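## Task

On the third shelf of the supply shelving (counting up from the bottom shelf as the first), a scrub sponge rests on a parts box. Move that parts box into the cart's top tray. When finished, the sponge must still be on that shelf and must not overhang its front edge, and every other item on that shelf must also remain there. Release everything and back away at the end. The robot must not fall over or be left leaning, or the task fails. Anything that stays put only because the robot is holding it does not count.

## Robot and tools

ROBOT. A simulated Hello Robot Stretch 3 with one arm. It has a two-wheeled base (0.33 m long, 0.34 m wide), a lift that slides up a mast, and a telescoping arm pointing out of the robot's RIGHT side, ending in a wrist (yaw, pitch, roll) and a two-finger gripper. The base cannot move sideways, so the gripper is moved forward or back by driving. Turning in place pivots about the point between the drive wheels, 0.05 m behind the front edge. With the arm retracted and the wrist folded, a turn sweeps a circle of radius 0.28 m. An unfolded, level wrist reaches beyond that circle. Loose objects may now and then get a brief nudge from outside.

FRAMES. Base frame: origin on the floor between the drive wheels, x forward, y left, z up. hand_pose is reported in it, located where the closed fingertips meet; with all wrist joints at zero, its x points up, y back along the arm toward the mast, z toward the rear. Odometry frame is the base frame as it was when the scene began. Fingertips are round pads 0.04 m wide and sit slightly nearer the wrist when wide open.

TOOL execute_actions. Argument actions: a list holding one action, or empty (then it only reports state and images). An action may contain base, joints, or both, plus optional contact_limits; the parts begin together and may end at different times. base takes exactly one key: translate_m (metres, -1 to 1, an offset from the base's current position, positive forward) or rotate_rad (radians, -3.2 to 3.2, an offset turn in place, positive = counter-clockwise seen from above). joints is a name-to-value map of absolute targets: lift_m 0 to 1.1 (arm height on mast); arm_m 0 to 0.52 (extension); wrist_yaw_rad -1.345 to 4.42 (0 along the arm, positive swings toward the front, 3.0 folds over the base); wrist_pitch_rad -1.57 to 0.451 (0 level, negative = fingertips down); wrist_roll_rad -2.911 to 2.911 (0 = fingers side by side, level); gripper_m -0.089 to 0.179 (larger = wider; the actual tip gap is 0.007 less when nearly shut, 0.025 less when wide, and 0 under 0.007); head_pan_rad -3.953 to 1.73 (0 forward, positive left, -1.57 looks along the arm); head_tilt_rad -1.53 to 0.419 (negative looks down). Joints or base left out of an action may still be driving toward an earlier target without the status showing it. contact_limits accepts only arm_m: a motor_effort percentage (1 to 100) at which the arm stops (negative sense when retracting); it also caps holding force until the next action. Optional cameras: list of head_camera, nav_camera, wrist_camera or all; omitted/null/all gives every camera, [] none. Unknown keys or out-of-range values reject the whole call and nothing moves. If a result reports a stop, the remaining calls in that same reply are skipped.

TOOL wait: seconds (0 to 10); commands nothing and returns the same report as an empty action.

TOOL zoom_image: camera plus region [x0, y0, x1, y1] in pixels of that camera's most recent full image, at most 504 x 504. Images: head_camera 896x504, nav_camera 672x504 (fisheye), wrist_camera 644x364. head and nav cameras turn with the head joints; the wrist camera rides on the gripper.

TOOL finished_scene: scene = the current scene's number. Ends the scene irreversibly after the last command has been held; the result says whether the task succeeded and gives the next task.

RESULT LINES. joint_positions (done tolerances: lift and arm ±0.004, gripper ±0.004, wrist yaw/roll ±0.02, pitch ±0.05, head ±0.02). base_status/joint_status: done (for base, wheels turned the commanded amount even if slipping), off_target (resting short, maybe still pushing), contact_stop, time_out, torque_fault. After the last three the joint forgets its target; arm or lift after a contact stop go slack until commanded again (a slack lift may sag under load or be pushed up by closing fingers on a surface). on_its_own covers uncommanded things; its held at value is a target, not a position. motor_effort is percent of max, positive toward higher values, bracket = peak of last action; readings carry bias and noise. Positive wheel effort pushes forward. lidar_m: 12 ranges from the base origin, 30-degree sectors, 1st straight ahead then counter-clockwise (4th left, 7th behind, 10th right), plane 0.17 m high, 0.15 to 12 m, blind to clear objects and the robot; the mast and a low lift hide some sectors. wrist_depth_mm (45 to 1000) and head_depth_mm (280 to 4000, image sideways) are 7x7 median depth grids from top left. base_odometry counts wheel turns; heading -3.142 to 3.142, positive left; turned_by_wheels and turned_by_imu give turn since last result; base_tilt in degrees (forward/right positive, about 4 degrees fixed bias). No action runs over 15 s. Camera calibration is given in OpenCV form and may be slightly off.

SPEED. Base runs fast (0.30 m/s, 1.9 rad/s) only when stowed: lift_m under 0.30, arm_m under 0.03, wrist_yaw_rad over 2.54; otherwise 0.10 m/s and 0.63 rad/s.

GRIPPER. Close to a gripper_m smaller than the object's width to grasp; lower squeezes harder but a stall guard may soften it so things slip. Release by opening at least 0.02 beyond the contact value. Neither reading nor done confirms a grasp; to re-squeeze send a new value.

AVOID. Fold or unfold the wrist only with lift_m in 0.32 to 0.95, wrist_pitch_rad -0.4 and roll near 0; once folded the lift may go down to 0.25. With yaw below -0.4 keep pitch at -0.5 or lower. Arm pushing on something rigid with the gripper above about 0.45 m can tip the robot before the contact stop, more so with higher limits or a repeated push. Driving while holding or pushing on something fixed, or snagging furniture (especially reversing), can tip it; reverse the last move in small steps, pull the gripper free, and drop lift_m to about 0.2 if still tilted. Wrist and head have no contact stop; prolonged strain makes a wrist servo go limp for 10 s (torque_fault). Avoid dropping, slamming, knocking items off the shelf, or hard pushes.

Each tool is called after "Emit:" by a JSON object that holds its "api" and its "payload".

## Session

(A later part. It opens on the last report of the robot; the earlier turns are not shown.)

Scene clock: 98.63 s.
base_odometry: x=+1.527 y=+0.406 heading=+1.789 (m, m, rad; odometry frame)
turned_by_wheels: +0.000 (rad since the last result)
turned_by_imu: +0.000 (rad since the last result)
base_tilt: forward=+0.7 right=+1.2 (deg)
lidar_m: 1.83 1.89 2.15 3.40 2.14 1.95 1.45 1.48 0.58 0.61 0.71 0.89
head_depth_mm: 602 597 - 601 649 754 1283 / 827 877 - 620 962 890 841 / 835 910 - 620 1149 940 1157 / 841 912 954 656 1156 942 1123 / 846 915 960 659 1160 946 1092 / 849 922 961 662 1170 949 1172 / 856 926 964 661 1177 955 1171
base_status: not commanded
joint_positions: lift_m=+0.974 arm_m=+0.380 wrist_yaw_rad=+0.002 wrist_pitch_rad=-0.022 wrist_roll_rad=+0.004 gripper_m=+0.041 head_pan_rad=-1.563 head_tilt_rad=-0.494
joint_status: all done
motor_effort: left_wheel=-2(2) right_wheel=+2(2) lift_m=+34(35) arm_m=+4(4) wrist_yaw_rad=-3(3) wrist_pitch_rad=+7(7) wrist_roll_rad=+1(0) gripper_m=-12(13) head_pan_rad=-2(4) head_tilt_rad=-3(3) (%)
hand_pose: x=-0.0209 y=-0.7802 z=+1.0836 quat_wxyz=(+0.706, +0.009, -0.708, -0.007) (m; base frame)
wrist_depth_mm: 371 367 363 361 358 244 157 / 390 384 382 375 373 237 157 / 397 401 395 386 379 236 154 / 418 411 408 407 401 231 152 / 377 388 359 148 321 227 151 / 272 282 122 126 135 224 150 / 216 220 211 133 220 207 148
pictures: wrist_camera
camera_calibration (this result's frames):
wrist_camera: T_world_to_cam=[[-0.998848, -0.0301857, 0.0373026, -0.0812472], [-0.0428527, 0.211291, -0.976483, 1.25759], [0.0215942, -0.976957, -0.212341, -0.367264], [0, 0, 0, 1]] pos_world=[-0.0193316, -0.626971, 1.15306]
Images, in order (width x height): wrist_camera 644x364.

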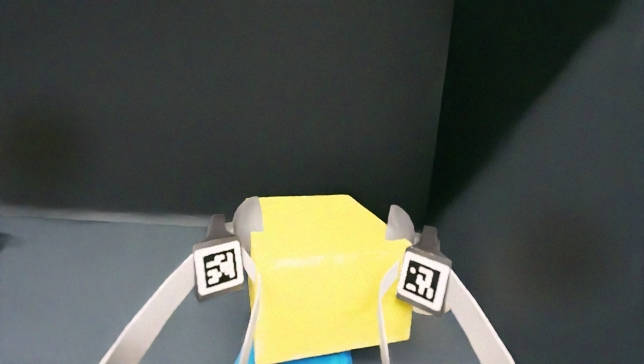

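Emit:
{"api": "execute_actions", "payload": {"actions": [{"base":{"translate_m":0.175}}], "cameras": ["wrist_camera"]}}

Emit:
{"api": "execute_actions", "payload": {"actions": [{"joints":{"lift_m":0.922}}], "cameras": ["head_camera","wrist_camera"]}}

Scene clock: 108.07 s.
base_odometry: x=+1.489 y=+0.577 heading=+1.789 (m, m, rad; odometry frame)
turned_by_wheels: +0.000 (rad since the last result)
turned_by_imu: -0.001 (rad since the last result)
base_tilt: forward=+0.7 right=+1.3 (deg)
lidar_m: 1.65 1.71 1.90 3.38 2.39 2.09 1.62 1.48 0.65 0.68 0.76 1.47
head_depth_mm: 833 901 - 619 1139 925 841 / 836 903 - 621 1148 941 1156 / 839 907 - 620 1145 945 1088 / 843 915 956 655 1159 946 1093 / 849 917 953 659 1157 950 1164 / 851 919 968 660 1166 951 1169 / 857 926 974 665 1175 952 1168
base_status: done
joint_positions: lift_m=+0.974 arm_m=+0.380 wrist_yaw_rad=+0.002 wrist_pitch_rad=-0.022 wrist_roll_rad=+0.004 gripper_m=+0.041 head_pan_rad=-1.563 head_tilt_rad=-0.494
joint_status: not commanded
motor_effort: left_wheel=-2(4) right_wheel=+2(6) lift_m=+34(34) arm_m=+5(5) wrist_yaw_rad=-3(2) wrist_pitch_rad=+7(7) wrist_roll_rad=+1(1) gripper_m=-13(12) head_pan_rad=-3(3) head_tilt_rad=-2(3) (%)
hand_pose: x=-0.0209 y=-0.7802 z=+1.0836 quat_wxyz=(+0.706, +0.009, -0.708, -0.007) (m; base frame)
wrist_depth_mm: 377 365 369 361 362 357 348 / 387 381 385 375 370 374 367 / 396 404 396 389 391 388 361 / 420 407 411 403 398 396 358 / 293 342 351 149 416 409 354 / 222 257 122 126 136 311 289 / 214 221 211 132 220 220 181
pictures: wrist_camera
camera_calibration (this result's frames):
wrist_camera: T_world_to_cam=[[-0.998848, -0.0301859, 0.0373026, -0.0812473], [-0.0428527, 0.211291, -0.976483, 1.25759], [0.0215943, -0.976957, -0.212341, -0.367264], [0, 0, 0, 1]] pos_world=[-0.0193316, -0.626971, 1.15306]
Images, in order (width x height): wrist_camera 644x364.

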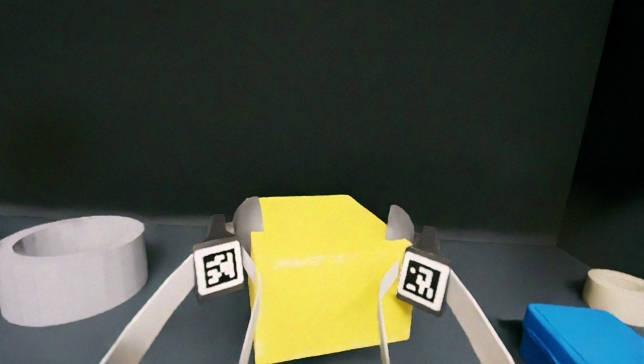

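Scene clock: 109.37 s.
base_odometry: x=+1.489 y=+0.577 heading=+1.789 (m, m, rad; odometry frame)
turned_by_wheels: +0.000 (rad since the last result)
turned_by_imu: +0.000 (rad since the last result)
base_tilt: forward=+0.7 right=+1.2 (deg)
lidar_m: 1.65 1.71 1.89 3.37 2.39 2.10 1.62 1.48 0.65 0.68 0.76 1.47
head_depth_mm: 830 901 953 - 1138 930 845 / 835 901 961 604 1146 942 1159 / 836 906 963 - 1150 948 1091 / 846 914 956 655 1158 947 1092 / 849 920 951 660 1160 947 1164 / 851 920 968 659 1177 950 1169 / 851 923 971 663 1175 952 1170
base_status: not commanded
joint_positions: lift_m=+0.923 arm_m=+0.380 wrist_yaw_rad=+0.002 wrist_pitch_rad=-0.022 wrist_roll_rad=+0.004 gripper_m=+0.041 head_pan_rad=-1.563 head_tilt_rad=-0.494
joint_status: all done
motor_effort: left_wheel=-2(3) right_wheel=+2(2) lift_m=+12(27) arm_m=+5(4) wrist_yaw_rad=-2(2) wrist_pitch_rad=+7(7) wrist_roll_rad=+0(0) gripper_m=-13(13) head_pan_rad=-3(2) head_tilt_rad=-2(2) (%)
hand_pose: x=-0.0209 y=-0.7802 z=+1.0316 quat_wxyz=(+0.706, +0.009, -0.708, -0.007) (m; base frame)
wrist_depth_mm: 373 372 367 359 365 357 351 / 380 383 379 376 374 369 367 / 401 402 396 391 390 382 360 / 270 348 405 403 390 407 357 / 215 244 242 149 300 305 264 / 186 190 122 126 136 210 158 / 145 149 144 132 149 160 149
pictures: head_camera (sideways: a quarter turn clockwise sets it upright), wrist_camera
camera_calibration (this result's frames):
head_camera: T_world_to_cam=[[0.00399762, 0.455344, -0.890307, 1.17948], [0.999286, 0.0316353, 0.0206667, -0.0305796], [0.0375756, -0.889753, -0.454892, 0.55082], [0, 0, 0, 1]] pos_world=[0.00514533, -0.0460068, 1.30129]
wrist_camera: T_world_to_cam=[[-0.998848, -0.0301855, 0.0373027, -0.0793106], [-0.0428527, 0.211287, -0.976484, 1.2069], [0.0215941, -0.976958, -0.212337, -0.378292], [0, 0, 0, 1]] pos_world=[-0.0193316, -0.626971, 1.10115]
Images, in order (width x height): head_camera 896x504, wrist_camera 644x364.

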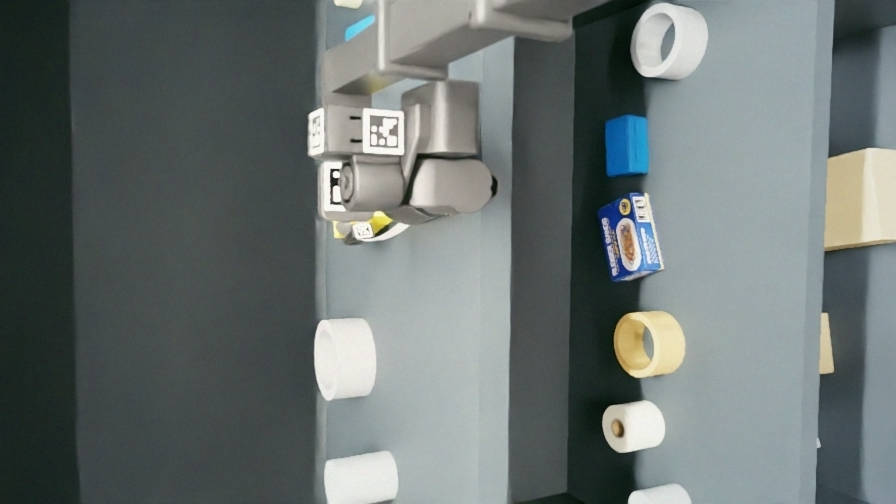

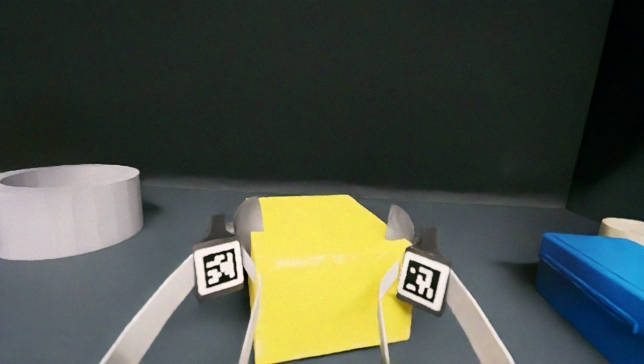

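Emit:
{"api": "execute_actions", "payload": {"actions": [{"joints":{"lift_m":0.914}}], "cameras": ["wrist_camera"]}}

Emit:
{"api": "execute_actions", "payload": {"actions": [{"joints":{"gripper_m":0.125}}], "cameras": ["wrist_camera"]}}

Emit:
{"api": "execute_actions", "payload": {"actions": [{"joints":{"arm_m":0.24,"lift_m":0.93}}], "cameras": ["wrist_camera"]}}

Emit:
{"api": "execute_actions", "payload": {"actions": [{"base":{"translate_m":-0.165},"joints":{"lift_m":0.965,"wrist_pitch_rad":-0.25}}], "cameras": ["head_camera","wrist_camera"]}}

Scene clock: 116.40 s.
base_odometry: x=+1.489 y=+0.577 heading=+1.789 (m, m, rad; odometry frame)
turned_by_wheels: +0.000 (rad since the last result)
turned_by_imu: -0.001 (rad since the last result)
base_tilt: forward=+0.7 right=+1.2 (deg)
lidar_m: 1.65 1.71 1.90 3.39 2.38 2.09 1.63 1.48 0.65 0.68 0.76 1.47
head_depth_mm: 835 895 950 - 1134 927 841 / 838 903 960 605 1147 943 1163 / 843 906 968 - 1146 940 1095 / 845 910 964 657 1162 946 1093 / 846 919 954 659 1159 949 1162 / 853 924 972 661 1178 952 1167 / 855 929 977 664 1184 950 1174
base_status: not commanded
joint_positions: lift_m=+0.918 arm_m=+0.380 wrist_yaw_rad=+0.002 wrist_pitch_rad=+0.003 wrist_roll_rad=+0.003 gripper_m=+0.041 head_pan_rad=-1.563 head_tilt_rad=-0.494
joint_status: lift_m contact_stop (moved -0.004 of -0.009)
on_its_own: lift_m is slack since a contact_stop, until your next command for it (your +0.914 is given up)
motor_effort: left_wheel=-2(2) right_wheel=+1(2) lift_m=+23(23) arm_m=+4(4) wrist_yaw_rad=-3(2) wrist_pitch_rad=-1(7) wrist_roll_rad=+1(1) gripper_m=-12(12) head_pan_rad=-3(5) head_tilt_rad=-4(3) (%)
hand_pose: x=-0.0209 y=-0.7809 z=+1.0337 quat_wxyz=(+0.706, +0.000, -0.708, +0.001) (m; base frame)
wrist_depth_mm: 377 373 369 367 369 358 358 / 386 382 382 381 377 374 370 / 397 401 395 391 388 387 364 / 292 406 411 402 407 403 358 / 215 251 257 149 324 332 309 / 195 199 122 127 135 222 161 / 151 154 149 132 155 168 154
pictures: wrist_camera
camera_calibration (this result's frames):
wrist_camera: T_world_to_cam=[[-0.998801, -0.0292593, 0.0392604, -0.0807061], [-0.0440646, 0.187517, -0.981272, 1.19537], [0.0213493, -0.981825, -0.188582, -0.406853], [0, 0, 0, 1]] pos_world=[-0.0192495, -0.625973, 1.09943]
Images, in order (width x height): wrist_camera 644x364.

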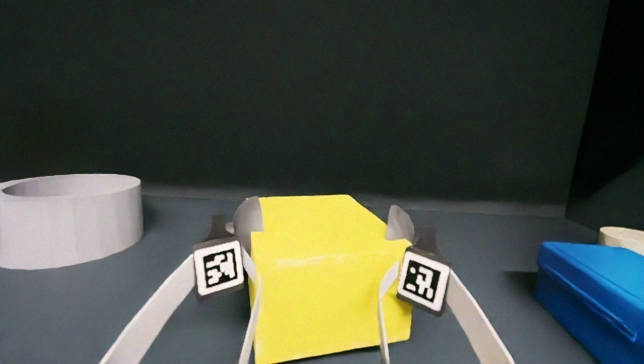

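not run: a stop came earlier in this reply.

not run: a stop came earlier in this reply.

not run: a stop came earlier in this reply.

Emit:
{"api": "execute_actions", "payload": {"actions": [{"joints":{"gripper_m":0.125,"lift_m":0.922}}], "cameras": ["wrist_camera"]}}

Emit:
{"api": "execute_actions", "payload": {"actions": [{"joints":{"arm_m":0.24,"lift_m":0.935}}], "cameras": ["wrist_camera"]}}

Emit:
{"api": "execute_actions", "payload": {"actions": [{"base":{"translate_m":-0.165},"joints":{"lift_m":0.97,"wrist_pitch_rad":-0.25}}], "cameras": ["head_camera","wrist_camera"]}}

Scene clock: 126.43 s.
base_odometry: x=+1.489 y=+0.577 heading=+1.789 (m, m, rad; odometry frame)
turned_by_wheels: +0.000 (rad since the last result)
turned_by_imu: -0.001 (rad since the last result)
base_tilt: forward=+0.7 right=+1.2 (deg)
lidar_m: 1.65 1.70 1.90 3.38 2.39 2.09 1.63 1.48 0.65 0.68 0.76 1.47
head_depth_mm: 831 897 952 - 1133 924 843 / 836 898 958 604 1141 942 1161 / 837 911 963 - 1147 947 1086 / 849 916 962 656 1160 946 1095 / 847 915 953 658 1161 947 1163 / 850 919 963 661 1172 948 1171 / 855 926 967 664 1178 948 1168
base_status: not commanded
joint_positions: lift_m=+0.921 arm_m=+0.380 wrist_yaw_rad=+0.002 wrist_pitch_rad=-0.014 wrist_roll_rad=+0.004 gripper_m=+0.125 head_pan_rad=-1.563 head_tilt_rad=-0.494
joint_status: all done
motor_effort: left_wheel=-1(2) right_wheel=+1(1) lift_m=+33(33) arm_m=+5(5) wrist_yaw_rad=-2(3) wrist_pitch_rad=+4(5) wrist_roll_rad=+1(1) gripper_m=+1(94) head_pan_rad=-3(5) head_tilt_rad=-2(2) (%)
hand_pose: x=-0.0209 y=-0.7804 z=+1.0325 quat_wxyz=(+0.706, +0.006, -0.708, -0.005) (m; base frame)
wrist_depth_mm: 373 370 368 366 363 360 353 / 385 380 384 381 375 369 369 / 403 400 400 391 387 386 362 / 268 362 406 407 405 398 358 / 217 241 241 169 298 318 278 / 187 182 183 127 137 200 160 / - 148 145 129 143 157 149
pictures: wrist_camera
camera_calibration (this result's frames):
wrist_camera: T_world_to_cam=[[-0.998826, -0.0298824, 0.0381219, -0.0799659], [-0.0434274, 0.203861, -0.978036, 1.2036], [0.0214545, -0.978544, -0.20492, -0.38723], [0, 0, 0, 1]] pos_world=[-0.0192949, -0.626679, 1.10086]
Images, in order (width x height): wrist_camera 644x364.

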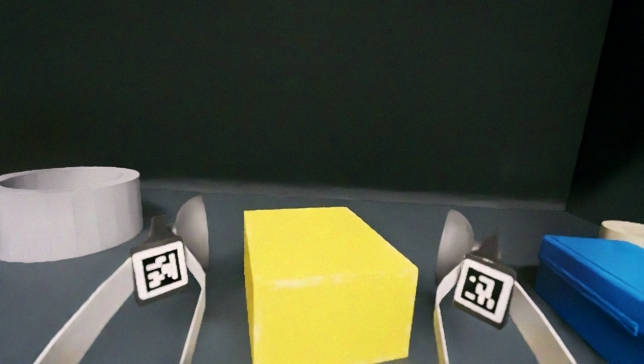

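Scene clock: 128.73 s.
base_odometry: x=+1.489 y=+0.577 heading=+1.789 (m, m, rad; odometry frame)
turned_by_wheels: +0.000 (rad since the last result)
turned_by_imu: +0.000 (rad since the last result)
base_tilt: forward=+0.7 right=+1.3 (deg)
lidar_m: 1.65 1.71 1.90 3.39 2.39 2.09 1.62 1.49 0.65 0.68 0.76 1.47
head_depth_mm: 832 901 947 - 1103 924 844 / 834 898 958 - 1109 944 1155 / 841 905 958 - 1052 945 1092 / 841 910 959 624 1159 946 1094 / 845 915 951 659 1166 954 1162 / 852 922 965 662 1166 951 1169 / 856 924 971 664 1175 953 1163
base_status: not commanded
joint_positions: lift_m=+0.934 arm_m=+0.240 wrist_yaw_rad=+0.002 wrist_pitch_rad=-0.019 wrist_roll_rad=+0.004 gripper_m=+0.125 head_pan_rad=-1.563 head_tilt_rad=-0.494
joint_status: all done
motor_effort: left_wheel=-1(2) right_wheel=+1(1) lift_m=+35(35) arm_m=-3(3) wrist_yaw_rad=-3(3) wrist_pitch_rad=+6(6) wrist_roll_rad=+1(1) gripper_m=+0(0) head_pan_rad=-4(4) head_tilt_rad=-2(2) (%)
hand_pose: x=-0.0209 y=-0.6411 z=+1.0442 quat_wxyz=(+0.706, +0.008, -0.708, -0.006) (m; base frame)
wrist_depth_mm: 510 501 504 492 491 475 366 / 529 521 513 521 511 498 367 / 547 544 534 528 526 521 360 / 466 361 496 350 540 507 356 / 290 318 308 272 337 261 325 / 208 203 217 223 228 253 245 / - 165 169 172 175 175 183
pictures: wrist_camera
camera_calibration (this result's frames):
wrist_camera: T_world_to_cam=[[-0.998827, -0.0300453, 0.0379823, -0.0762148], [-0.0434316, 0.208744, -0.977005, 1.18869], [0.0214258, -0.977509, -0.209804, -0.242756], [0, 0, 0, 1]] pos_world=[-0.0192973, -0.487719, 1.11332]
Images, in order (width x height): wrist_camera 644x364.

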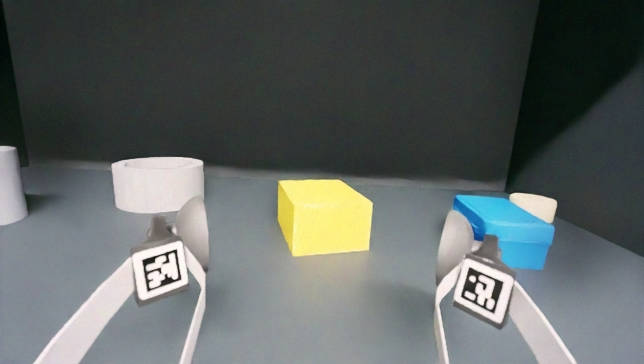

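Scene clock: 131.33 s.
base_odometry: x=+1.525 y=+0.415 heading=+1.789 (m, m, rad; odometry frame)
turned_by_wheels: +0.000 (rad since the last result)
turned_by_imu: -0.001 (rad since the last result)
base_tilt: forward=+0.7 right=+1.3 (deg)
lidar_m: 1.82 1.88 2.13 3.39 2.16 1.96 1.46 1.49 0.59 0.64 0.71 0.88
head_depth_mm: 639 631 629 - 656 733 1257 / 834 891 949 - 1018 901 852 / 837 905 965 - 1149 942 1164 / 844 913 959 624 1155 945 1105 / 844 917 962 658 1165 947 1098 / 849 922 966 663 1171 945 1165 / 854 926 893 662 1184 954 1165
base_status: done
joint_positions: lift_m=+0.969 arm_m=+0.240 wrist_yaw_rad=+0.002 wrist_pitch_rad=-0.266 wrist_roll_rad=+0.004 gripper_m=+0.125 head_pan_rad=-1.563 head_tilt_rad=-0.494
joint_status: all done
motor_effort: left_wheel=-1(5) right_wheel=+1(2) lift_m=+34(34) arm_m=-3(4) wrist_yaw_rad=-2(3) wrist_pitch_rad=+5(5) wrist_roll_rad=+1(1) gripper_m=+0(0) head_pan_rad=-4(4) head_tilt_rad=-4(2) (%)
hand_pose: x=-0.0210 y=-0.6262 z=+1.0174 quat_wxyz=(+0.700, +0.095, -0.702, -0.094) (m; base frame)
wrist_depth_mm: 483 478 481 480 463 257 169 / 517 523 511 518 500 256 166 / 358 274 409 365 400 253 164 / 269 271 284 266 299 248 163 / 205 217 214 217 222 217 162 / 166 163 170 174 176 187 160 / - 141 143 146 147 146 147
pictures: head_camera (sideways: a quarter turn clockwise sets it upright), wrist_camera
camera_calibration (this result's frames):
head_camera: T_world_to_cam=[[0.00399651, 0.455502, -0.890226, 1.17937], [0.999286, 0.0316314, 0.020671, -0.0305852], [0.0375748, -0.889673, -0.45505, 0.551025], [0, 0, 0, 1]] pos_world=[0.00514532, -0.0460067, 1.30128]
wrist_camera: T_world_to_cam=[[-0.998817, -0.0383005, 0.029972, -0.0718484], [-0.0438286, 0.441776, -0.896054, 1.22297], [0.0210784, -0.896307, -0.442932, 0.0542198], [0, 0, 0, 1]] pos_world=[-0.019305, -0.494435, 1.12202]
Images, in order (width x height): head_camera 896x504, wrist_camera 644x364.

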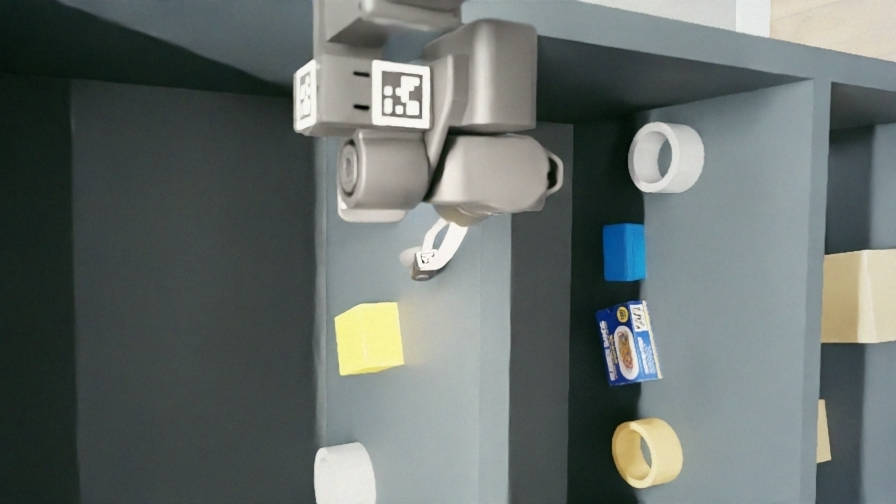

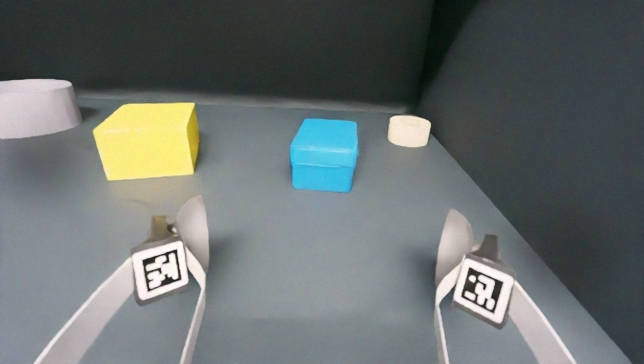

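Emit:
{"api": "execute_actions", "payload": {"actions": [{"joints":{"arm_m":0.395},"contact_limits":{"arm_m":15}}], "cameras": ["wrist_camera"]}}

Emit:
{"api": "execute_actions", "payload": {"actions": [{"joints":{"gripper_m":0.015}}], "cameras": ["wrist_camera"]}}

Emit:
{"api": "execute_actions", "payload": {"actions": [{"joints":{"lift_m":0.995}}], "cameras": ["wrist_camera"]}}

Scene clock: 141.47 s.
base_odometry: x=+1.525 y=+0.415 heading=+1.789 (m, m, rad; odometry frame)
turned_by_wheels: +0.000 (rad since the last result)
turned_by_imu: -0.001 (rad since the last result)
base_tilt: forward=+0.8 right=+1.3 (deg)
lidar_m: 1.81 1.88 2.13 3.37 2.15 1.96 1.46 1.49 0.59 0.64 0.71 0.88
head_depth_mm: 638 634 - 620 657 734 1257 / 837 888 - 619 1021 898 849 / 841 907 - 621 1151 941 1158 / 843 915 963 656 1156 948 1105 / 845 912 961 657 1159 951 1097 / 852 921 970 663 1170 951 1174 / 855 926 891 663 1183 953 1166
base_status: not commanded
joint_positions: lift_m=+0.969 arm_m=+0.395 wrist_yaw_rad=+0.002 wrist_pitch_rad=-0.267 wrist_roll_rad=+0.004 gripper_m=+0.125 head_pan_rad=-1.563 head_tilt_rad=-0.494
joint_status: all done
motor_effort: left_wheel=-1(1) right_wheel=+1(1) lift_m=+35(33) arm_m=+4(6) wrist_yaw_rad=-3(3) wrist_pitch_rad=+6(6) wrist_roll_rad=+1(1) gripper_m=+0(1) head_pan_rad=-3(4) head_tilt_rad=-2(3) (%)
contact_limits: arm_m 15 (drawing in: default 18, maximum 30; extending or still: default 26, maximum 43)
hand_pose: x=-0.0210 y=-0.7803 z=+1.0172 quat_wxyz=(+0.700, +0.095, -0.702, -0.094) (m; base frame)
wrist_depth_mm: 341 341 333 334 329 262 167 / 369 361 361 362 353 257 167 / 388 381 376 381 375 252 166 / 182 271 279 290 276 240 163 / 159 207 212 149 218 213 162 / 152 162 158 120 169 187 160 / - 141 138 124 146 146 145
pictures: wrist_camera
camera_calibration (this result's frames):
wrist_camera: T_world_to_cam=[[-0.998817, -0.0383107, 0.0299436, -0.0777262], [-0.0438242, 0.442478, -0.895708, 1.29106], [0.0210658, -0.895961, -0.443634, -0.0829755], [0, 0, 0, 1]] pos_world=[-0.0193064, -0.648588, 1.12193]
Images, in order (width x height): wrist_camera 644x364.

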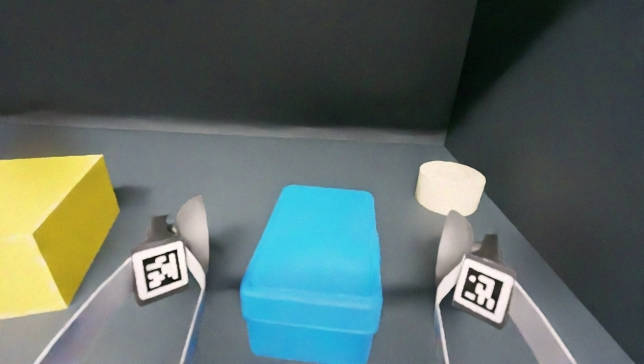

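Scene clock: 143.07 s.
base_odometry: x=+1.525 y=+0.415 heading=+1.789 (m, m, rad; odometry frame)
turned_by_wheels: +0.000 (rad since the last result)
turned_by_imu: +0.000 (rad since the last result)
base_tilt: forward=+0.7 right=+1.2 (deg)
lidar_m: 1.81 1.88 2.13 3.39 2.16 1.95 1.46 1.48 0.59 0.64 0.71 0.88
head_depth_mm: 638 634 - 620 657 732 1254 / 832 890 - 620 1020 899 847 / 837 904 - 621 1146 942 1163 / 843 908 958 653 1152 943 1100 / 847 920 963 656 1162 955 1094 / 849 920 963 660 1172 951 1171 / 855 929 892 664 1176 956 1171
base_status: not commanded
joint_positions: lift_m=+0.969 arm_m=+0.395 wrist_yaw_rad=+0.002 wrist_pitch_rad=-0.266 wrist_roll_rad=+0.004 gripper_m=+0.016 head_pan_rad=-1.563 head_tilt_rad=-0.494
joint_status: all done
motor_effort: left_wheel=-1(1) right_wheel=+1(1) lift_m=+33(34) arm_m=+4(4) wrist_yaw_rad=-2(2) wrist_pitch_rad=+5(6) wrist_roll_rad=+1(1) gripper_m=-23(100) head_pan_rad=-4(3) head_tilt_rad=-2(2) (%)
hand_pose: x=-0.0210 y=-0.7805 z=+1.0176 quat_wxyz=(+0.700, +0.094, -0.702, -0.093) (m; base frame)
wrist_depth_mm: 345 338 338 333 330 261 169 / 369 359 360 356 355 255 167 / 388 383 386 376 377 254 165 / 183 272 281 291 275 239 164 / 158 208 223 150 223 214 162 / 153 168 158 124 128 181 161 / 139 141 141 136 147 150 146
pictures: wrist_camera
camera_calibration (this result's frames):
wrist_camera: T_world_to_cam=[[-0.998817, -0.0382581, 0.03, -0.077761], [-0.0438171, 0.441016, -0.896429, 1.29109], [0.0210652, -0.896684, -0.442171, -0.0849887], [0, 0, 0, 1]] pos_world=[-0.019307, -0.648573, 1.12212]
Images, in order (width x height): wrist_camera 644x364.

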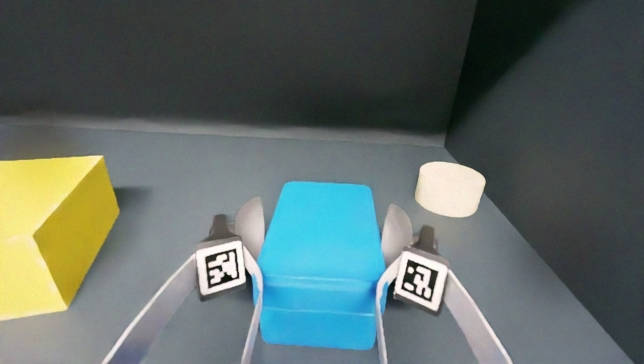

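Scene clock: 144.07 s.
base_odometry: x=+1.525 y=+0.415 heading=+1.789 (m, m, rad; odometry frame)
turned_by_wheels: +0.000 (rad since the last result)
turned_by_imu: +0.000 (rad since the last result)
base_tilt: forward=+0.7 right=+1.3 (deg)
lidar_m: 1.81 1.88 2.13 3.40 2.16 1.96 1.46 1.49 0.59 0.64 0.71 0.88
head_depth_mm: 638 631 681 600 657 733 1254 / 839 883 - 652 1021 899 852 / 839 895 - 623 1155 939 1160 / 839 910 958 657 1159 948 1100 / 847 914 964 659 1165 949 1090 / 851 921 963 659 1167 950 1167 / 853 929 895 662 1177 954 1170
base_status: not commanded
joint_positions: lift_m=+0.994 arm_m=+0.395 wrist_yaw_rad=+0.002 wrist_pitch_rad=-0.273 wrist_roll_rad=+0.004 gripper_m=+0.016 head_pan_rad=-1.563 head_tilt_rad=-0.494
joint_status: all done
motor_effort: left_wheel=-1(1) right_wheel=+1(1) lift_m=+34(36) arm_m=+5(4) wrist_yaw_rad=-3(2) wrist_pitch_rad=+7(8) wrist_roll_rad=+1(1) gripper_m=-22(21) head_pan_rad=-4(4) head_tilt_rad=-3(3) (%)
hand_pose: x=-0.0210 y=-0.7798 z=+1.0409 quat_wxyz=(+0.700, +0.097, -0.701, -0.096) (m; base frame)
wrist_depth_mm: 339 333 341 335 326 261 169 / 372 366 359 358 357 256 168 / 399 394 393 389 378 254 166 / 316 321 329 340 353 248 164 / 176 233 262 152 248 243 163 / 155 198 185 125 132 212 161 / 158 167 166 136 173 176 159
pictures: wrist_camera
camera_calibration (this result's frames):
wrist_camera: T_world_to_cam=[[-0.998817, -0.0384699, 0.0297483, -0.0783393], [-0.0438332, 0.447268, -0.893325, 1.31333], [0.0210607, -0.893572, -0.448425, -0.0651824], [0, 0, 0, 1]] pos_world=[-0.0193064, -0.64867, 1.14633]
Images, in order (width x height): wrist_camera 644x364.

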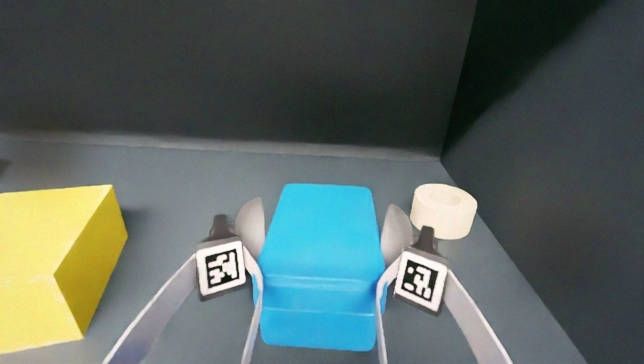

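Emit:
{"api": "execute_actions", "payload": {"actions": [{"joints":{"arm_m":0.0}}], "cameras": []}}

Emit:
{"api": "execute_actions", "payload": {"actions": [{"base":{"rotate_rad":-0.96},"joints":{"head_pan_rad":-3.1,"head_tilt_rad":-0.7}}], "cameras": ["nav_camera","wrist_camera"]}}

Emit:
{"api": "execute_actions", "payload": {"actions": [{"base":{"translate_m":-1.0},"joints":{"lift_m":0.85}}], "cameras": []}}

Emit:
{"api": "execute_actions", "payload": {"actions": [{"base":{"translate_m":-0.775}}], "cameras": []}}

Emit:
{"api": "execute_actions", "payload": {"actions": [{"base":{"rotate_rad":-0.615},"joints":{"head_pan_rad":-1.57,"head_tilt_rad":-0.8}}]}}

Scene clock: 168.13 s.
base_odometry: x=+1.525 y=+0.415 heading=+1.789 (m, m, rad; odometry frame)
turned_by_wheels: +0.000 (rad since the last result)
turned_by_imu: -0.001 (rad since the last result)
base_tilt: forward=+0.7 right=+1.2 (deg)
lidar_m: 1.81 1.88 2.13 3.40 2.16 1.96 1.46 1.49 0.59 0.64 0.71 0.88
head_depth_mm: 640 633 631 600 637 - - / 834 894 920 669 - - - / 839 903 948 671 - - - / 845 912 957 658 1150 950 1109 / 842 918 959 658 1166 946 1094 / 849 920 970 662 1166 947 1169 / 852 924 894 663 1178 953 1175
base_status: not commanded
joint_positions: lift_m=+0.994 arm_m=+0.000 wrist_yaw_rad=+0.002 wrist_pitch_rad=-0.274 wrist_roll_rad=+0.004 gripper_m=+0.016 head_pan_rad=-1.563 head_tilt_rad=-0.494
joint_status: all done
motor_effort: left_wheel=-1(1) right_wheel=+1(1) lift_m=+34(35) arm_m=-4(4) wrist_yaw_rad=-2(3) wrist_pitch_rad=+8(8) wrist_roll_rad=+1(1) gripper_m=-21(21) head_pan_rad=-4(3) head_tilt_rad=-3(3) (%)
hand_pose: x=-0.0210 y=-0.3856 z=+1.0407 quat_wxyz=(+0.700, +0.097, -0.701, -0.096) (m; base frame)
wrist_depth_mm: 723 701 694 709 571 285 721 / 674 727 750 743 534 303 751 / 452 471 484 501 459 327 838 / 361 366 363 347 359 894 882 / 815 967 964 151 386 - - / 750 777 754 125 132 - - / 672 670 675 136 553 - -
pictures: none
No camera images: the call's "cameras" was empty. Leave "cameras" out to get every camera's image.

Scene clock: 170.60 s.
base_odometry: x=+1.525 y=+0.415 heading=+0.829 (m, m, rad; odometry frame)
turned_by_wheels: -0.960 (rad since the last result)
turned_by_imu: -0.971 (rad since the last result)
base_tilt: forward=+0.7 right=+1.2 (deg)
lidar_m: 0.88 0.88 1.81 1.93 2.80 3.39 2.01 1.50 1.46 1.38 0.59 0.70
head_depth_mm: 3327 3595 - - - - 1140 / 3337 3630 - - - - 1142 / 2930 3194 2613 - - - 1148 / 2610 2886 2577 2156 - - 1140 / 2339 2215 2428 2170 - - 1156 / 2144 2175 2320 2183 - - 1162 / 1949 2106 2292 2181 - - 1167
base_status: done
joint_positions: lift_m=+0.994 arm_m=+0.000 wrist_yaw_rad=+0.002 wrist_pitch_rad=-0.274 wrist_roll_rad=+0.004 gripper_m=+0.016 head_pan_rad=-3.093 head_tilt_rad=-0.691
joint_status: all done
motor_effort: left_wheel=+2(7) right_wheel=-2(4) lift_m=+35(34) arm_m=-4(3) wrist_yaw_rad=-2(3) wrist_pitch_rad=+8(8) wrist_roll_rad=+1(1) gripper_m=-22(23) head_pan_rad=-5(48) head_tilt_rad=-4(24) (%)
hand_pose: x=-0.0210 y=-0.3856 z=+1.0407 quat_wxyz=(+0.700, +0.097, -0.701, -0.096) (m; base frame)
wrist_depth_mm: 693 835 - - - - - / 729 864 - - - - - / 732 942 - - - - - / 790 985 - - - - - / 813 - - 151 - - - / 847 - - 125 131 - - / 912 - - 136 - - -
pictures: nav_camera (sideways: a quarter turn counterclockwise sets it upright), wrist_camera
camera_calibration (this result's frames):
nav_camera: T_world_to_cam=[[-0.645006, -0.050709, 0.762493, -0.9495], [-0.0352323, 0.998708, 0.0366147, 0.00838158], [-0.763365, -0.00324773, -0.645959, 0.806446], [0, 0, 0, 1]] pos_world=[0.00347517, -0.0538998, 1.24461]
wrist_camera: T_world_to_cam=[[-0.998821, -0.0383993, 0.0297143, -0.0631277], [-0.0437902, 0.448085, -0.892918, 1.1367], [0.0209729, -0.893166, -0.449238, 0.287998], [0, 0, 0, 1]] pos_world=[-0.019317, -0.254532, 1.14623]
Images, in order (width x height): nav_camera 672x504, wrist_camera 644x364.

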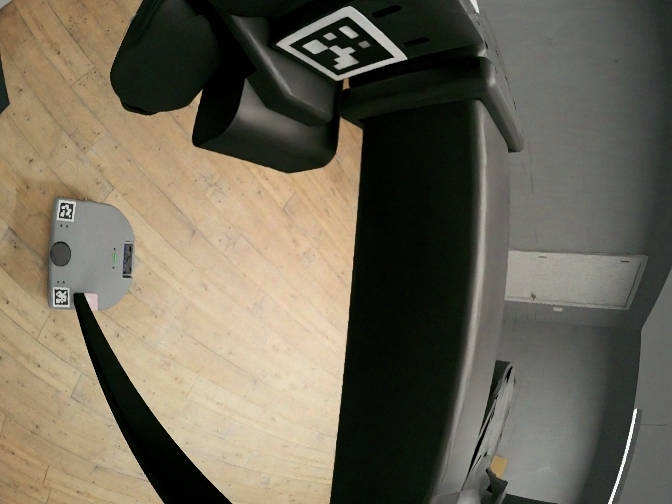

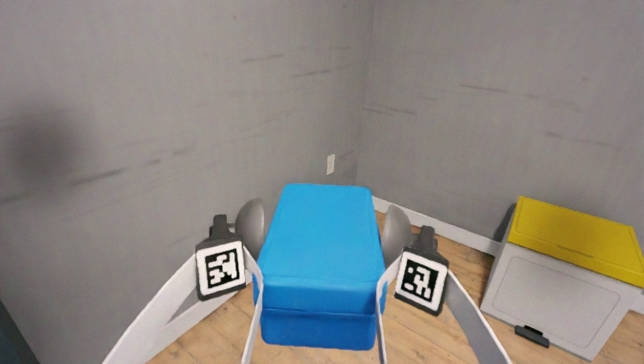

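Scene clock: 181.97 s.
base_odometry: x=+0.850 y=-0.322 heading=+0.830 (m, m, rad; odometry frame)
turned_by_wheels: +0.000 (rad since the last result)
turned_by_imu: -0.008 (rad since the last result)
base_tilt: forward=+0.7 right=+1.2 (deg)
lidar_m: 1.65 2.43 2.11 2.19 2.63 2.59 1.27 1.03 1.38 1.04 1.90 1.44
head_depth_mm: 2574 2864 2595 1989 - - - / 2444 2776 2568 2002 - - - / 2082 2356 2536 2009 1716 1339 1235 / 1840 2045 2294 2033 1629 1370 1241 / 1681 1847 2046 1947 1658 1382 1254 / 1526 1670 1424 1570 1562 1381 1259 / 1395 1485 1363 1456 1522 1387 -
base_status: done
joint_positions: lift_m=+0.851 arm_m=+0.000 wrist_yaw_rad=+0.002 wrist_pitch_rad=-0.274 wrist_roll_rad=+0.004 gripper_m=+0.016 head_pan_rad=-3.093 head_tilt_rad=-0.691
joint_status: all done
motor_effort: left_wheel=+2(3) right_wheel=-2(6) lift_m=+13(30) arm_m=-4(4) wrist_yaw_rad=-2(2) wrist_pitch_rad=+8(8) wrist_roll_rad=+1(1) gripper_m=-22(22) head_pan_rad=-3(3) head_tilt_rad=-5(4) (%)
hand_pose: x=-0.0210 y=-0.3856 z=+0.8968 quat_wxyz=(+0.700, +0.097, -0.701, -0.096) (m; base frame)
wrist_depth_mm: - - - - - 957 838 / - - - - - - 861 / - - - - - - 946 / - - - - - - 964 / - - - 150 - - 992 / - - - 125 131 - - / - - - 135 - - -
pictures: none
No camera images: the call's "cameras" was empty. Leave "cameras" out to get every camera's image.

Scene clock: 190.93 s.
base_odometry: x=+0.326 y=-0.894 heading=+0.830 (m, m, rad; odometry frame)
turned_by_wheels: +0.000 (rad since the last result)
turned_by_imu: -0.006 (rad since the last result)
base_tilt: forward=+0.7 right=+1.2 (deg)
lidar_m: 2.19 2.87 2.50 2.58 2.27 2.24 1.26 0.53 0.52 0.55 1.25 2.48
head_depth_mm: 1943 2135 2359 1999 - - - / 1660 1905 2262 1997 - - - / 1431 1619 1856 1937 1715 1344 1231 / 1269 1409 1583 1818 1630 1381 1237 / 1131 1242 1386 1557 1636 1376 1249 / 1040 1136 1247 1395 1523 1380 1237 / 954 1038 1126 1238 1349 922 -
base_status: done
joint_positions: lift_m=+0.851 arm_m=+0.000 wrist_yaw_rad=+0.002 wrist_pitch_rad=-0.274 wrist_roll_rad=+0.004 gripper_m=+0.016 head_pan_rad=-3.093 head_tilt_rad=-0.691
joint_status: not commanded
motor_effort: left_wheel=+2(3) right_wheel=-2(5) lift_m=+13(13) arm_m=-2(3) wrist_yaw_rad=-3(3) wrist_pitch_rad=+8(8) wrist_roll_rad=+1(1) gripper_m=-22(22) head_pan_rad=-3(3) head_tilt_rad=-6(5) (%)
hand_pose: x=-0.0210 y=-0.3856 z=+0.8968 quat_wxyz=(+0.700, +0.097, -0.701, -0.096) (m; base frame)
wrist_depth_mm: - - - 835 696 586 514 / - - - 865 720 616 542 / - - - 925 787 670 544 / - - - 968 816 660 595 / - - - 151 580 587 551 / - - - 125 131 475 478 / - - - 135 647 335 395
pictures: none
No camera images: the call's "cameras" was empty. Leave "cameras" out to get every camera's image.

Scene clock: 193.10 s.
base_odometry: x=+0.326 y=-0.894 heading=+0.215 (m, m, rad; odometry frame)
turned_by_wheels: -0.615 (rad since the last result)
turned_by_imu: -0.622 (rad since the last result)
base_tilt: forward=+0.7 right=+1.3 (deg)
lidar_m: 1.62 2.19 2.93 2.49 2.71 2.08 2.24 1.36 0.54 0.52 0.53 1.25
head_depth_mm: 810 923 1068 1174 1450 - - / 811 921 999 871 1032 - - / 812 921 996 851 - - - / 815 923 1000 904 1004 1193 1149 / 815 923 1004 884 1002 1199 1148 / 811 924 1017 861 914 1280 1155 / 814 920 1059 1228 1456 1317 1153
base_status: done
joint_positions: lift_m=+0.851 arm_m=+0.000 wrist_yaw_rad=+0.002 wrist_pitch_rad=-0.274 wrist_roll_rad=+0.004 gripper_m=+0.016 head_pan_rad=-1.577 head_tilt_rad=-0.790
joint_status: all done
motor_effort: left_wheel=+2(4) right_wheel=-2(5) lift_m=+13(12) arm_m=-4(4) wrist_yaw_rad=-3(2) wrist_pitch_rad=+8(8) wrist_roll_rad=+1(1) gripper_m=-23(21) head_pan_rad=+3(48) head_tilt_rad=-6(18) (%)
hand_pose: x=-0.0210 y=-0.3856 z=+0.8968 quat_wxyz=(+0.700, +0.097, -0.701, -0.096) (m; base frame)
wrist_depth_mm: 633 628 628 627 640 644 632 / 697 689 674 680 682 679 681 / 756 732 742 746 739 732 732 / 814 799 681 682 767 805 797 / 919 554 583 150 518 890 848 / - 375 370 124 131 945 953 / - - 635 137 649 - -
pictures: head_camera (sideways: a quarter turn clockwise sets it upright), nav_camera (sideways: a quarter turn counterclockwise sets it upright), wrist_camera
camera_calibration (this result's frames):
head_camera: T_world_to_cam=[[0.0119254, 0.694961, -0.718948, 0.956028], [0.999587, 0.0105206, 0.0267499, -0.038492], [0.0261539, -0.71897, -0.694548, 0.862673], [0, 0, 0, 1]] pos_world=[0.00451283, -0.0437613, 1.28753]
nav_camera: T_world_to_cam=[[0.0147718, -0.718886, 0.694972, -0.865525], [-0.99916, 0.0159588, 0.0377454, 0.0127942], [-0.0382256, -0.694945, -0.718046, 0.895784], [0, 0, 0, 1]] pos_world=[0.0598107, 0.00010331, 1.24425]
wrist_camera: T_world_to_cam=[[-0.998821, -0.0384069, 0.029704, -0.0588426], [-0.04379, 0.448324, -0.892798, 1.00812], [0.0209726, -0.893046, -0.449477, 0.22361], [0, 0, 0, 1]] pos_world=[-0.0193171, -0.254532, 1.00231]
Images, in order (width x height): head_camera 896x504, nav_camera 672x504, wrist_camera 644x364.

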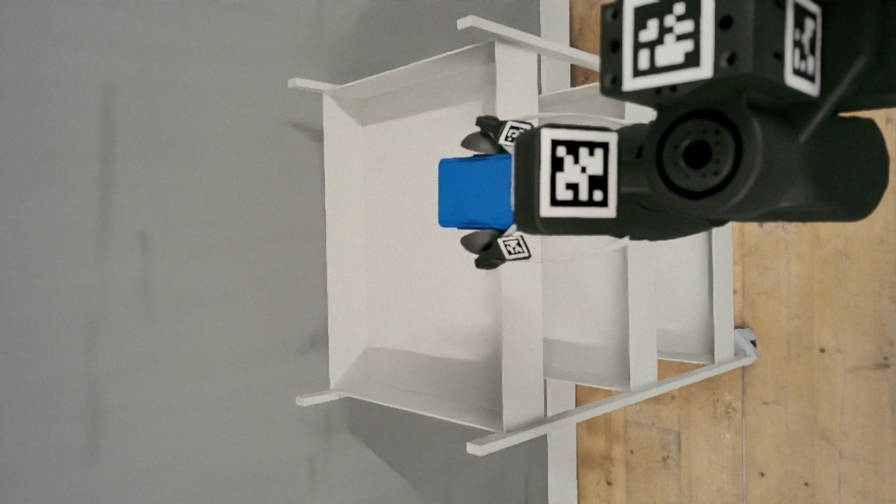

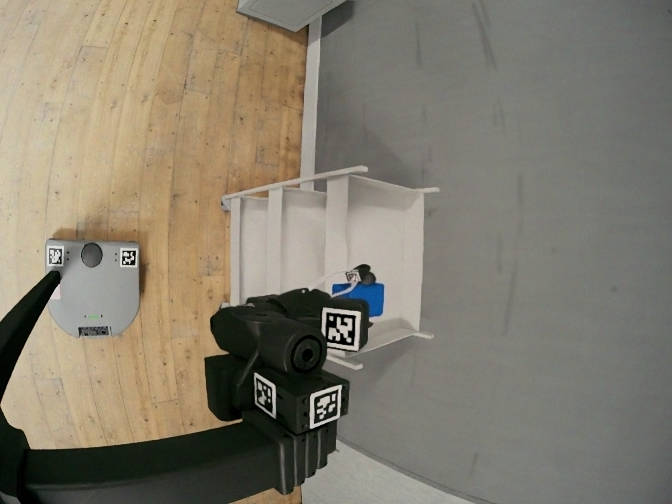

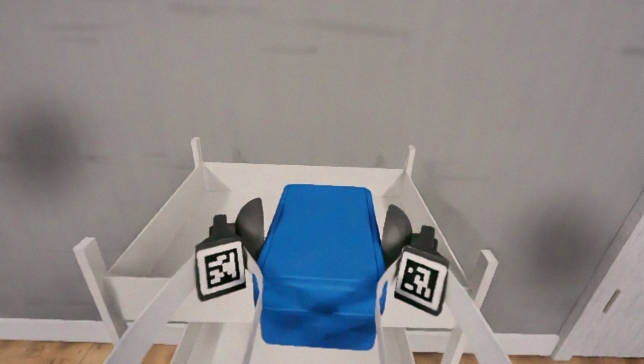

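Emit:
{"api": "execute_actions", "payload": {"actions": [{"joints":{"arm_m":0.415,"wrist_pitch_rad":-0.5}}], "cameras": []}}

Emit:
{"api": "execute_actions", "payload": {"actions": [{"joints":{"lift_m":0.73}}]}}

Scene clock: 207.07 s.
base_odometry: x=+0.326 y=-0.894 heading=+0.215 (m, m, rad; odometry frame)
turned_by_wheels: +0.000 (rad since the last result)
turned_by_imu: -0.001 (rad since the last result)
base_tilt: forward=+0.7 right=+1.2 (deg)
lidar_m: 1.62 2.19 2.93 2.50 2.69 2.07 2.24 1.36 0.54 0.52 0.53 1.25
head_depth_mm: 817 904 - - 1405 1290 1141 / 815 891 981 874 997 1189 1152 / 815 889 990 874 999 1188 1140 / 814 921 999 880 1003 1195 1149 / 813 920 999 880 1005 1201 1160 / 814 925 1017 860 914 1283 1161 / 811 923 1063 1226 1457 1314 1157
base_status: not commanded
joint_positions: lift_m=+0.851 arm_m=+0.415 wrist_yaw_rad=+0.002 wrist_pitch_rad=-0.520 wrist_roll_rad=+0.004 gripper_m=+0.016 head_pan_rad=-1.577 head_tilt_rad=-0.790
joint_status: all done
motor_effort: left_wheel=+2(2) right_wheel=-2(2) lift_m=+13(12) arm_m=+4(5) wrist_yaw_rad=-2(2) wrist_pitch_rad=+7(7) wrist_roll_rad=+1(1) gripper_m=-22(22) head_pan_rad=+3(3) head_tilt_rad=-6(5) (%)
hand_pose: x=-0.0212 y=-0.7700 z=+0.8411 quat_wxyz=(+0.682, +0.182, -0.684, -0.182) (m; base frame)
wrist_depth_mm: 265 265 263 262 261 259 258 / 298 294 296 291 291 291 290 / 332 334 332 330 329 330 326 / 395 383 384 361 381 380 375 / 308 427 415 150 417 418 443 / 312 327 322 125 131 334 549 / 291 299 296 136 307 279 683
pictures: none
No camera images: the call's "cameras" was empty. Leave "cameras" out to get every camera's image.

Scene clock: 209.00 s.
base_odometry: x=+0.326 y=-0.894 heading=+0.215 (m, m, rad; odometry frame)
turned_by_wheels: +0.000 (rad since the last result)
turned_by_imu: +0.000 (rad since the last result)
base_tilt: forward=+0.7 right=+1.3 (deg)
lidar_m: 1.62 2.18 2.94 2.50 2.71 2.08 2.24 1.37 0.54 0.52 0.53 1.25
head_depth_mm: 814 925 1064 1213 - - 1123 / 811 918 1009 851 999 1182 1141 / 814 922 1013 852 1003 1188 1143 / 813 922 995 878 999 1193 1149 / 812 922 997 882 1007 1196 1151 / 810 923 1018 860 913 1286 1154 / 814 919 1068 1226 1471 1309 1156
base_status: not commanded
joint_positions: lift_m=+0.731 arm_m=+0.415 wrist_yaw_rad=+0.002 wrist_pitch_rad=-0.520 wrist_roll_rad=+0.004 gripper_m=+0.016 head_pan_rad=-1.577 head_tilt_rad=-0.790
joint_status: all done
motor_effort: left_wheel=+2(2) right_wheel=-2(2) lift_m=+12(12) arm_m=+4(4) wrist_yaw_rad=-2(2) wrist_pitch_rad=+7(6) wrist_roll_rad=+1(1) gripper_m=-22(22) head_pan_rad=+3(3) head_tilt_rad=-5(5) (%)
hand_pose: x=-0.0212 y=-0.7699 z=+0.7210 quat_wxyz=(+0.682, +0.182, -0.684, -0.182) (m; base frame)
wrist_depth_mm: 263 263 261 261 262 259 261 / 298 296 294 294 292 290 284 / 318 319 318 322 317 320 311 / 243 244 241 228 243 240 357 / 235 239 249 151 249 247 190 / 206 207 197 124 132 215 189 / 180 182 181 136 187 189 183
pictures: head_camera (sideways: a quarter turn clockwise sets it upright), nav_camera (sideways: a quarter turn counterclockwise sets it upright), wrist_camera
camera_calibration (this result's frames):
head_camera: T_world_to_cam=[[0.0118066, 0.694985, -0.718928, 0.956002], [0.999585, 0.0106908, 0.0267504, -0.0384926], [0.026277, -0.718945, -0.69457, 0.8627], [0, 0, 0, 1]] pos_world=[0.00452032, -0.0437612, 1.28753]
nav_camera: T_world_to_cam=[[0.0148947, -0.718904, 0.69495, -0.865498], [-0.999163, 0.0157868, 0.0377457, 0.0127939], [-0.0381065, -0.69493, -0.718067, 0.895811], [0, 0, 0, 1]] pos_world=[0.0598107, 0.000114216, 1.24425]
wrist_camera: T_world_to_cam=[[-0.998818, -0.0443429, 0.0199223, -0.0660029], [-0.0440576, 0.652515, -0.756494, 1.08243], [0.0205456, -0.756477, -0.653697, 0.0537468], [0, 0, 0, 1]] pos_world=[-0.01934, -0.668569, 0.855298]
Images, in order (width x height): head_camera 896x504, nav_camera 672x504, wrist_camera 644x364.

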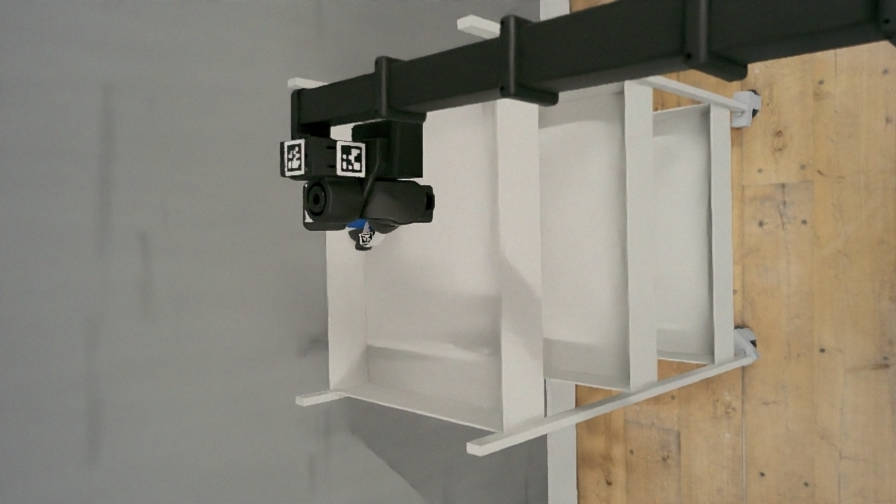

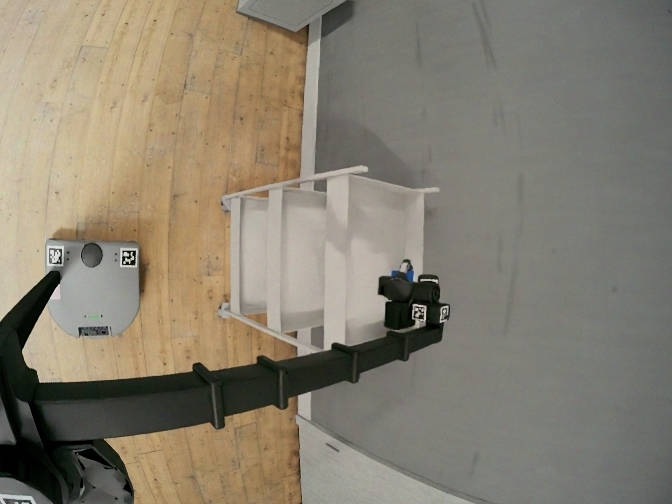

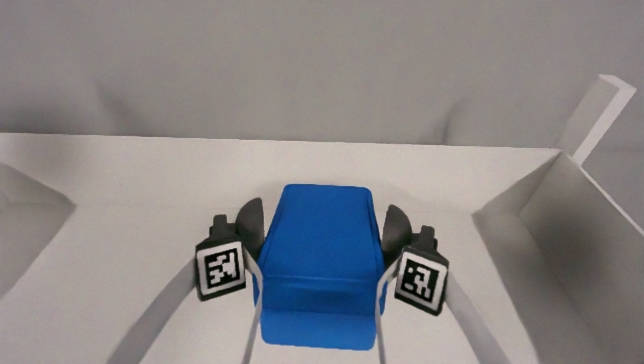

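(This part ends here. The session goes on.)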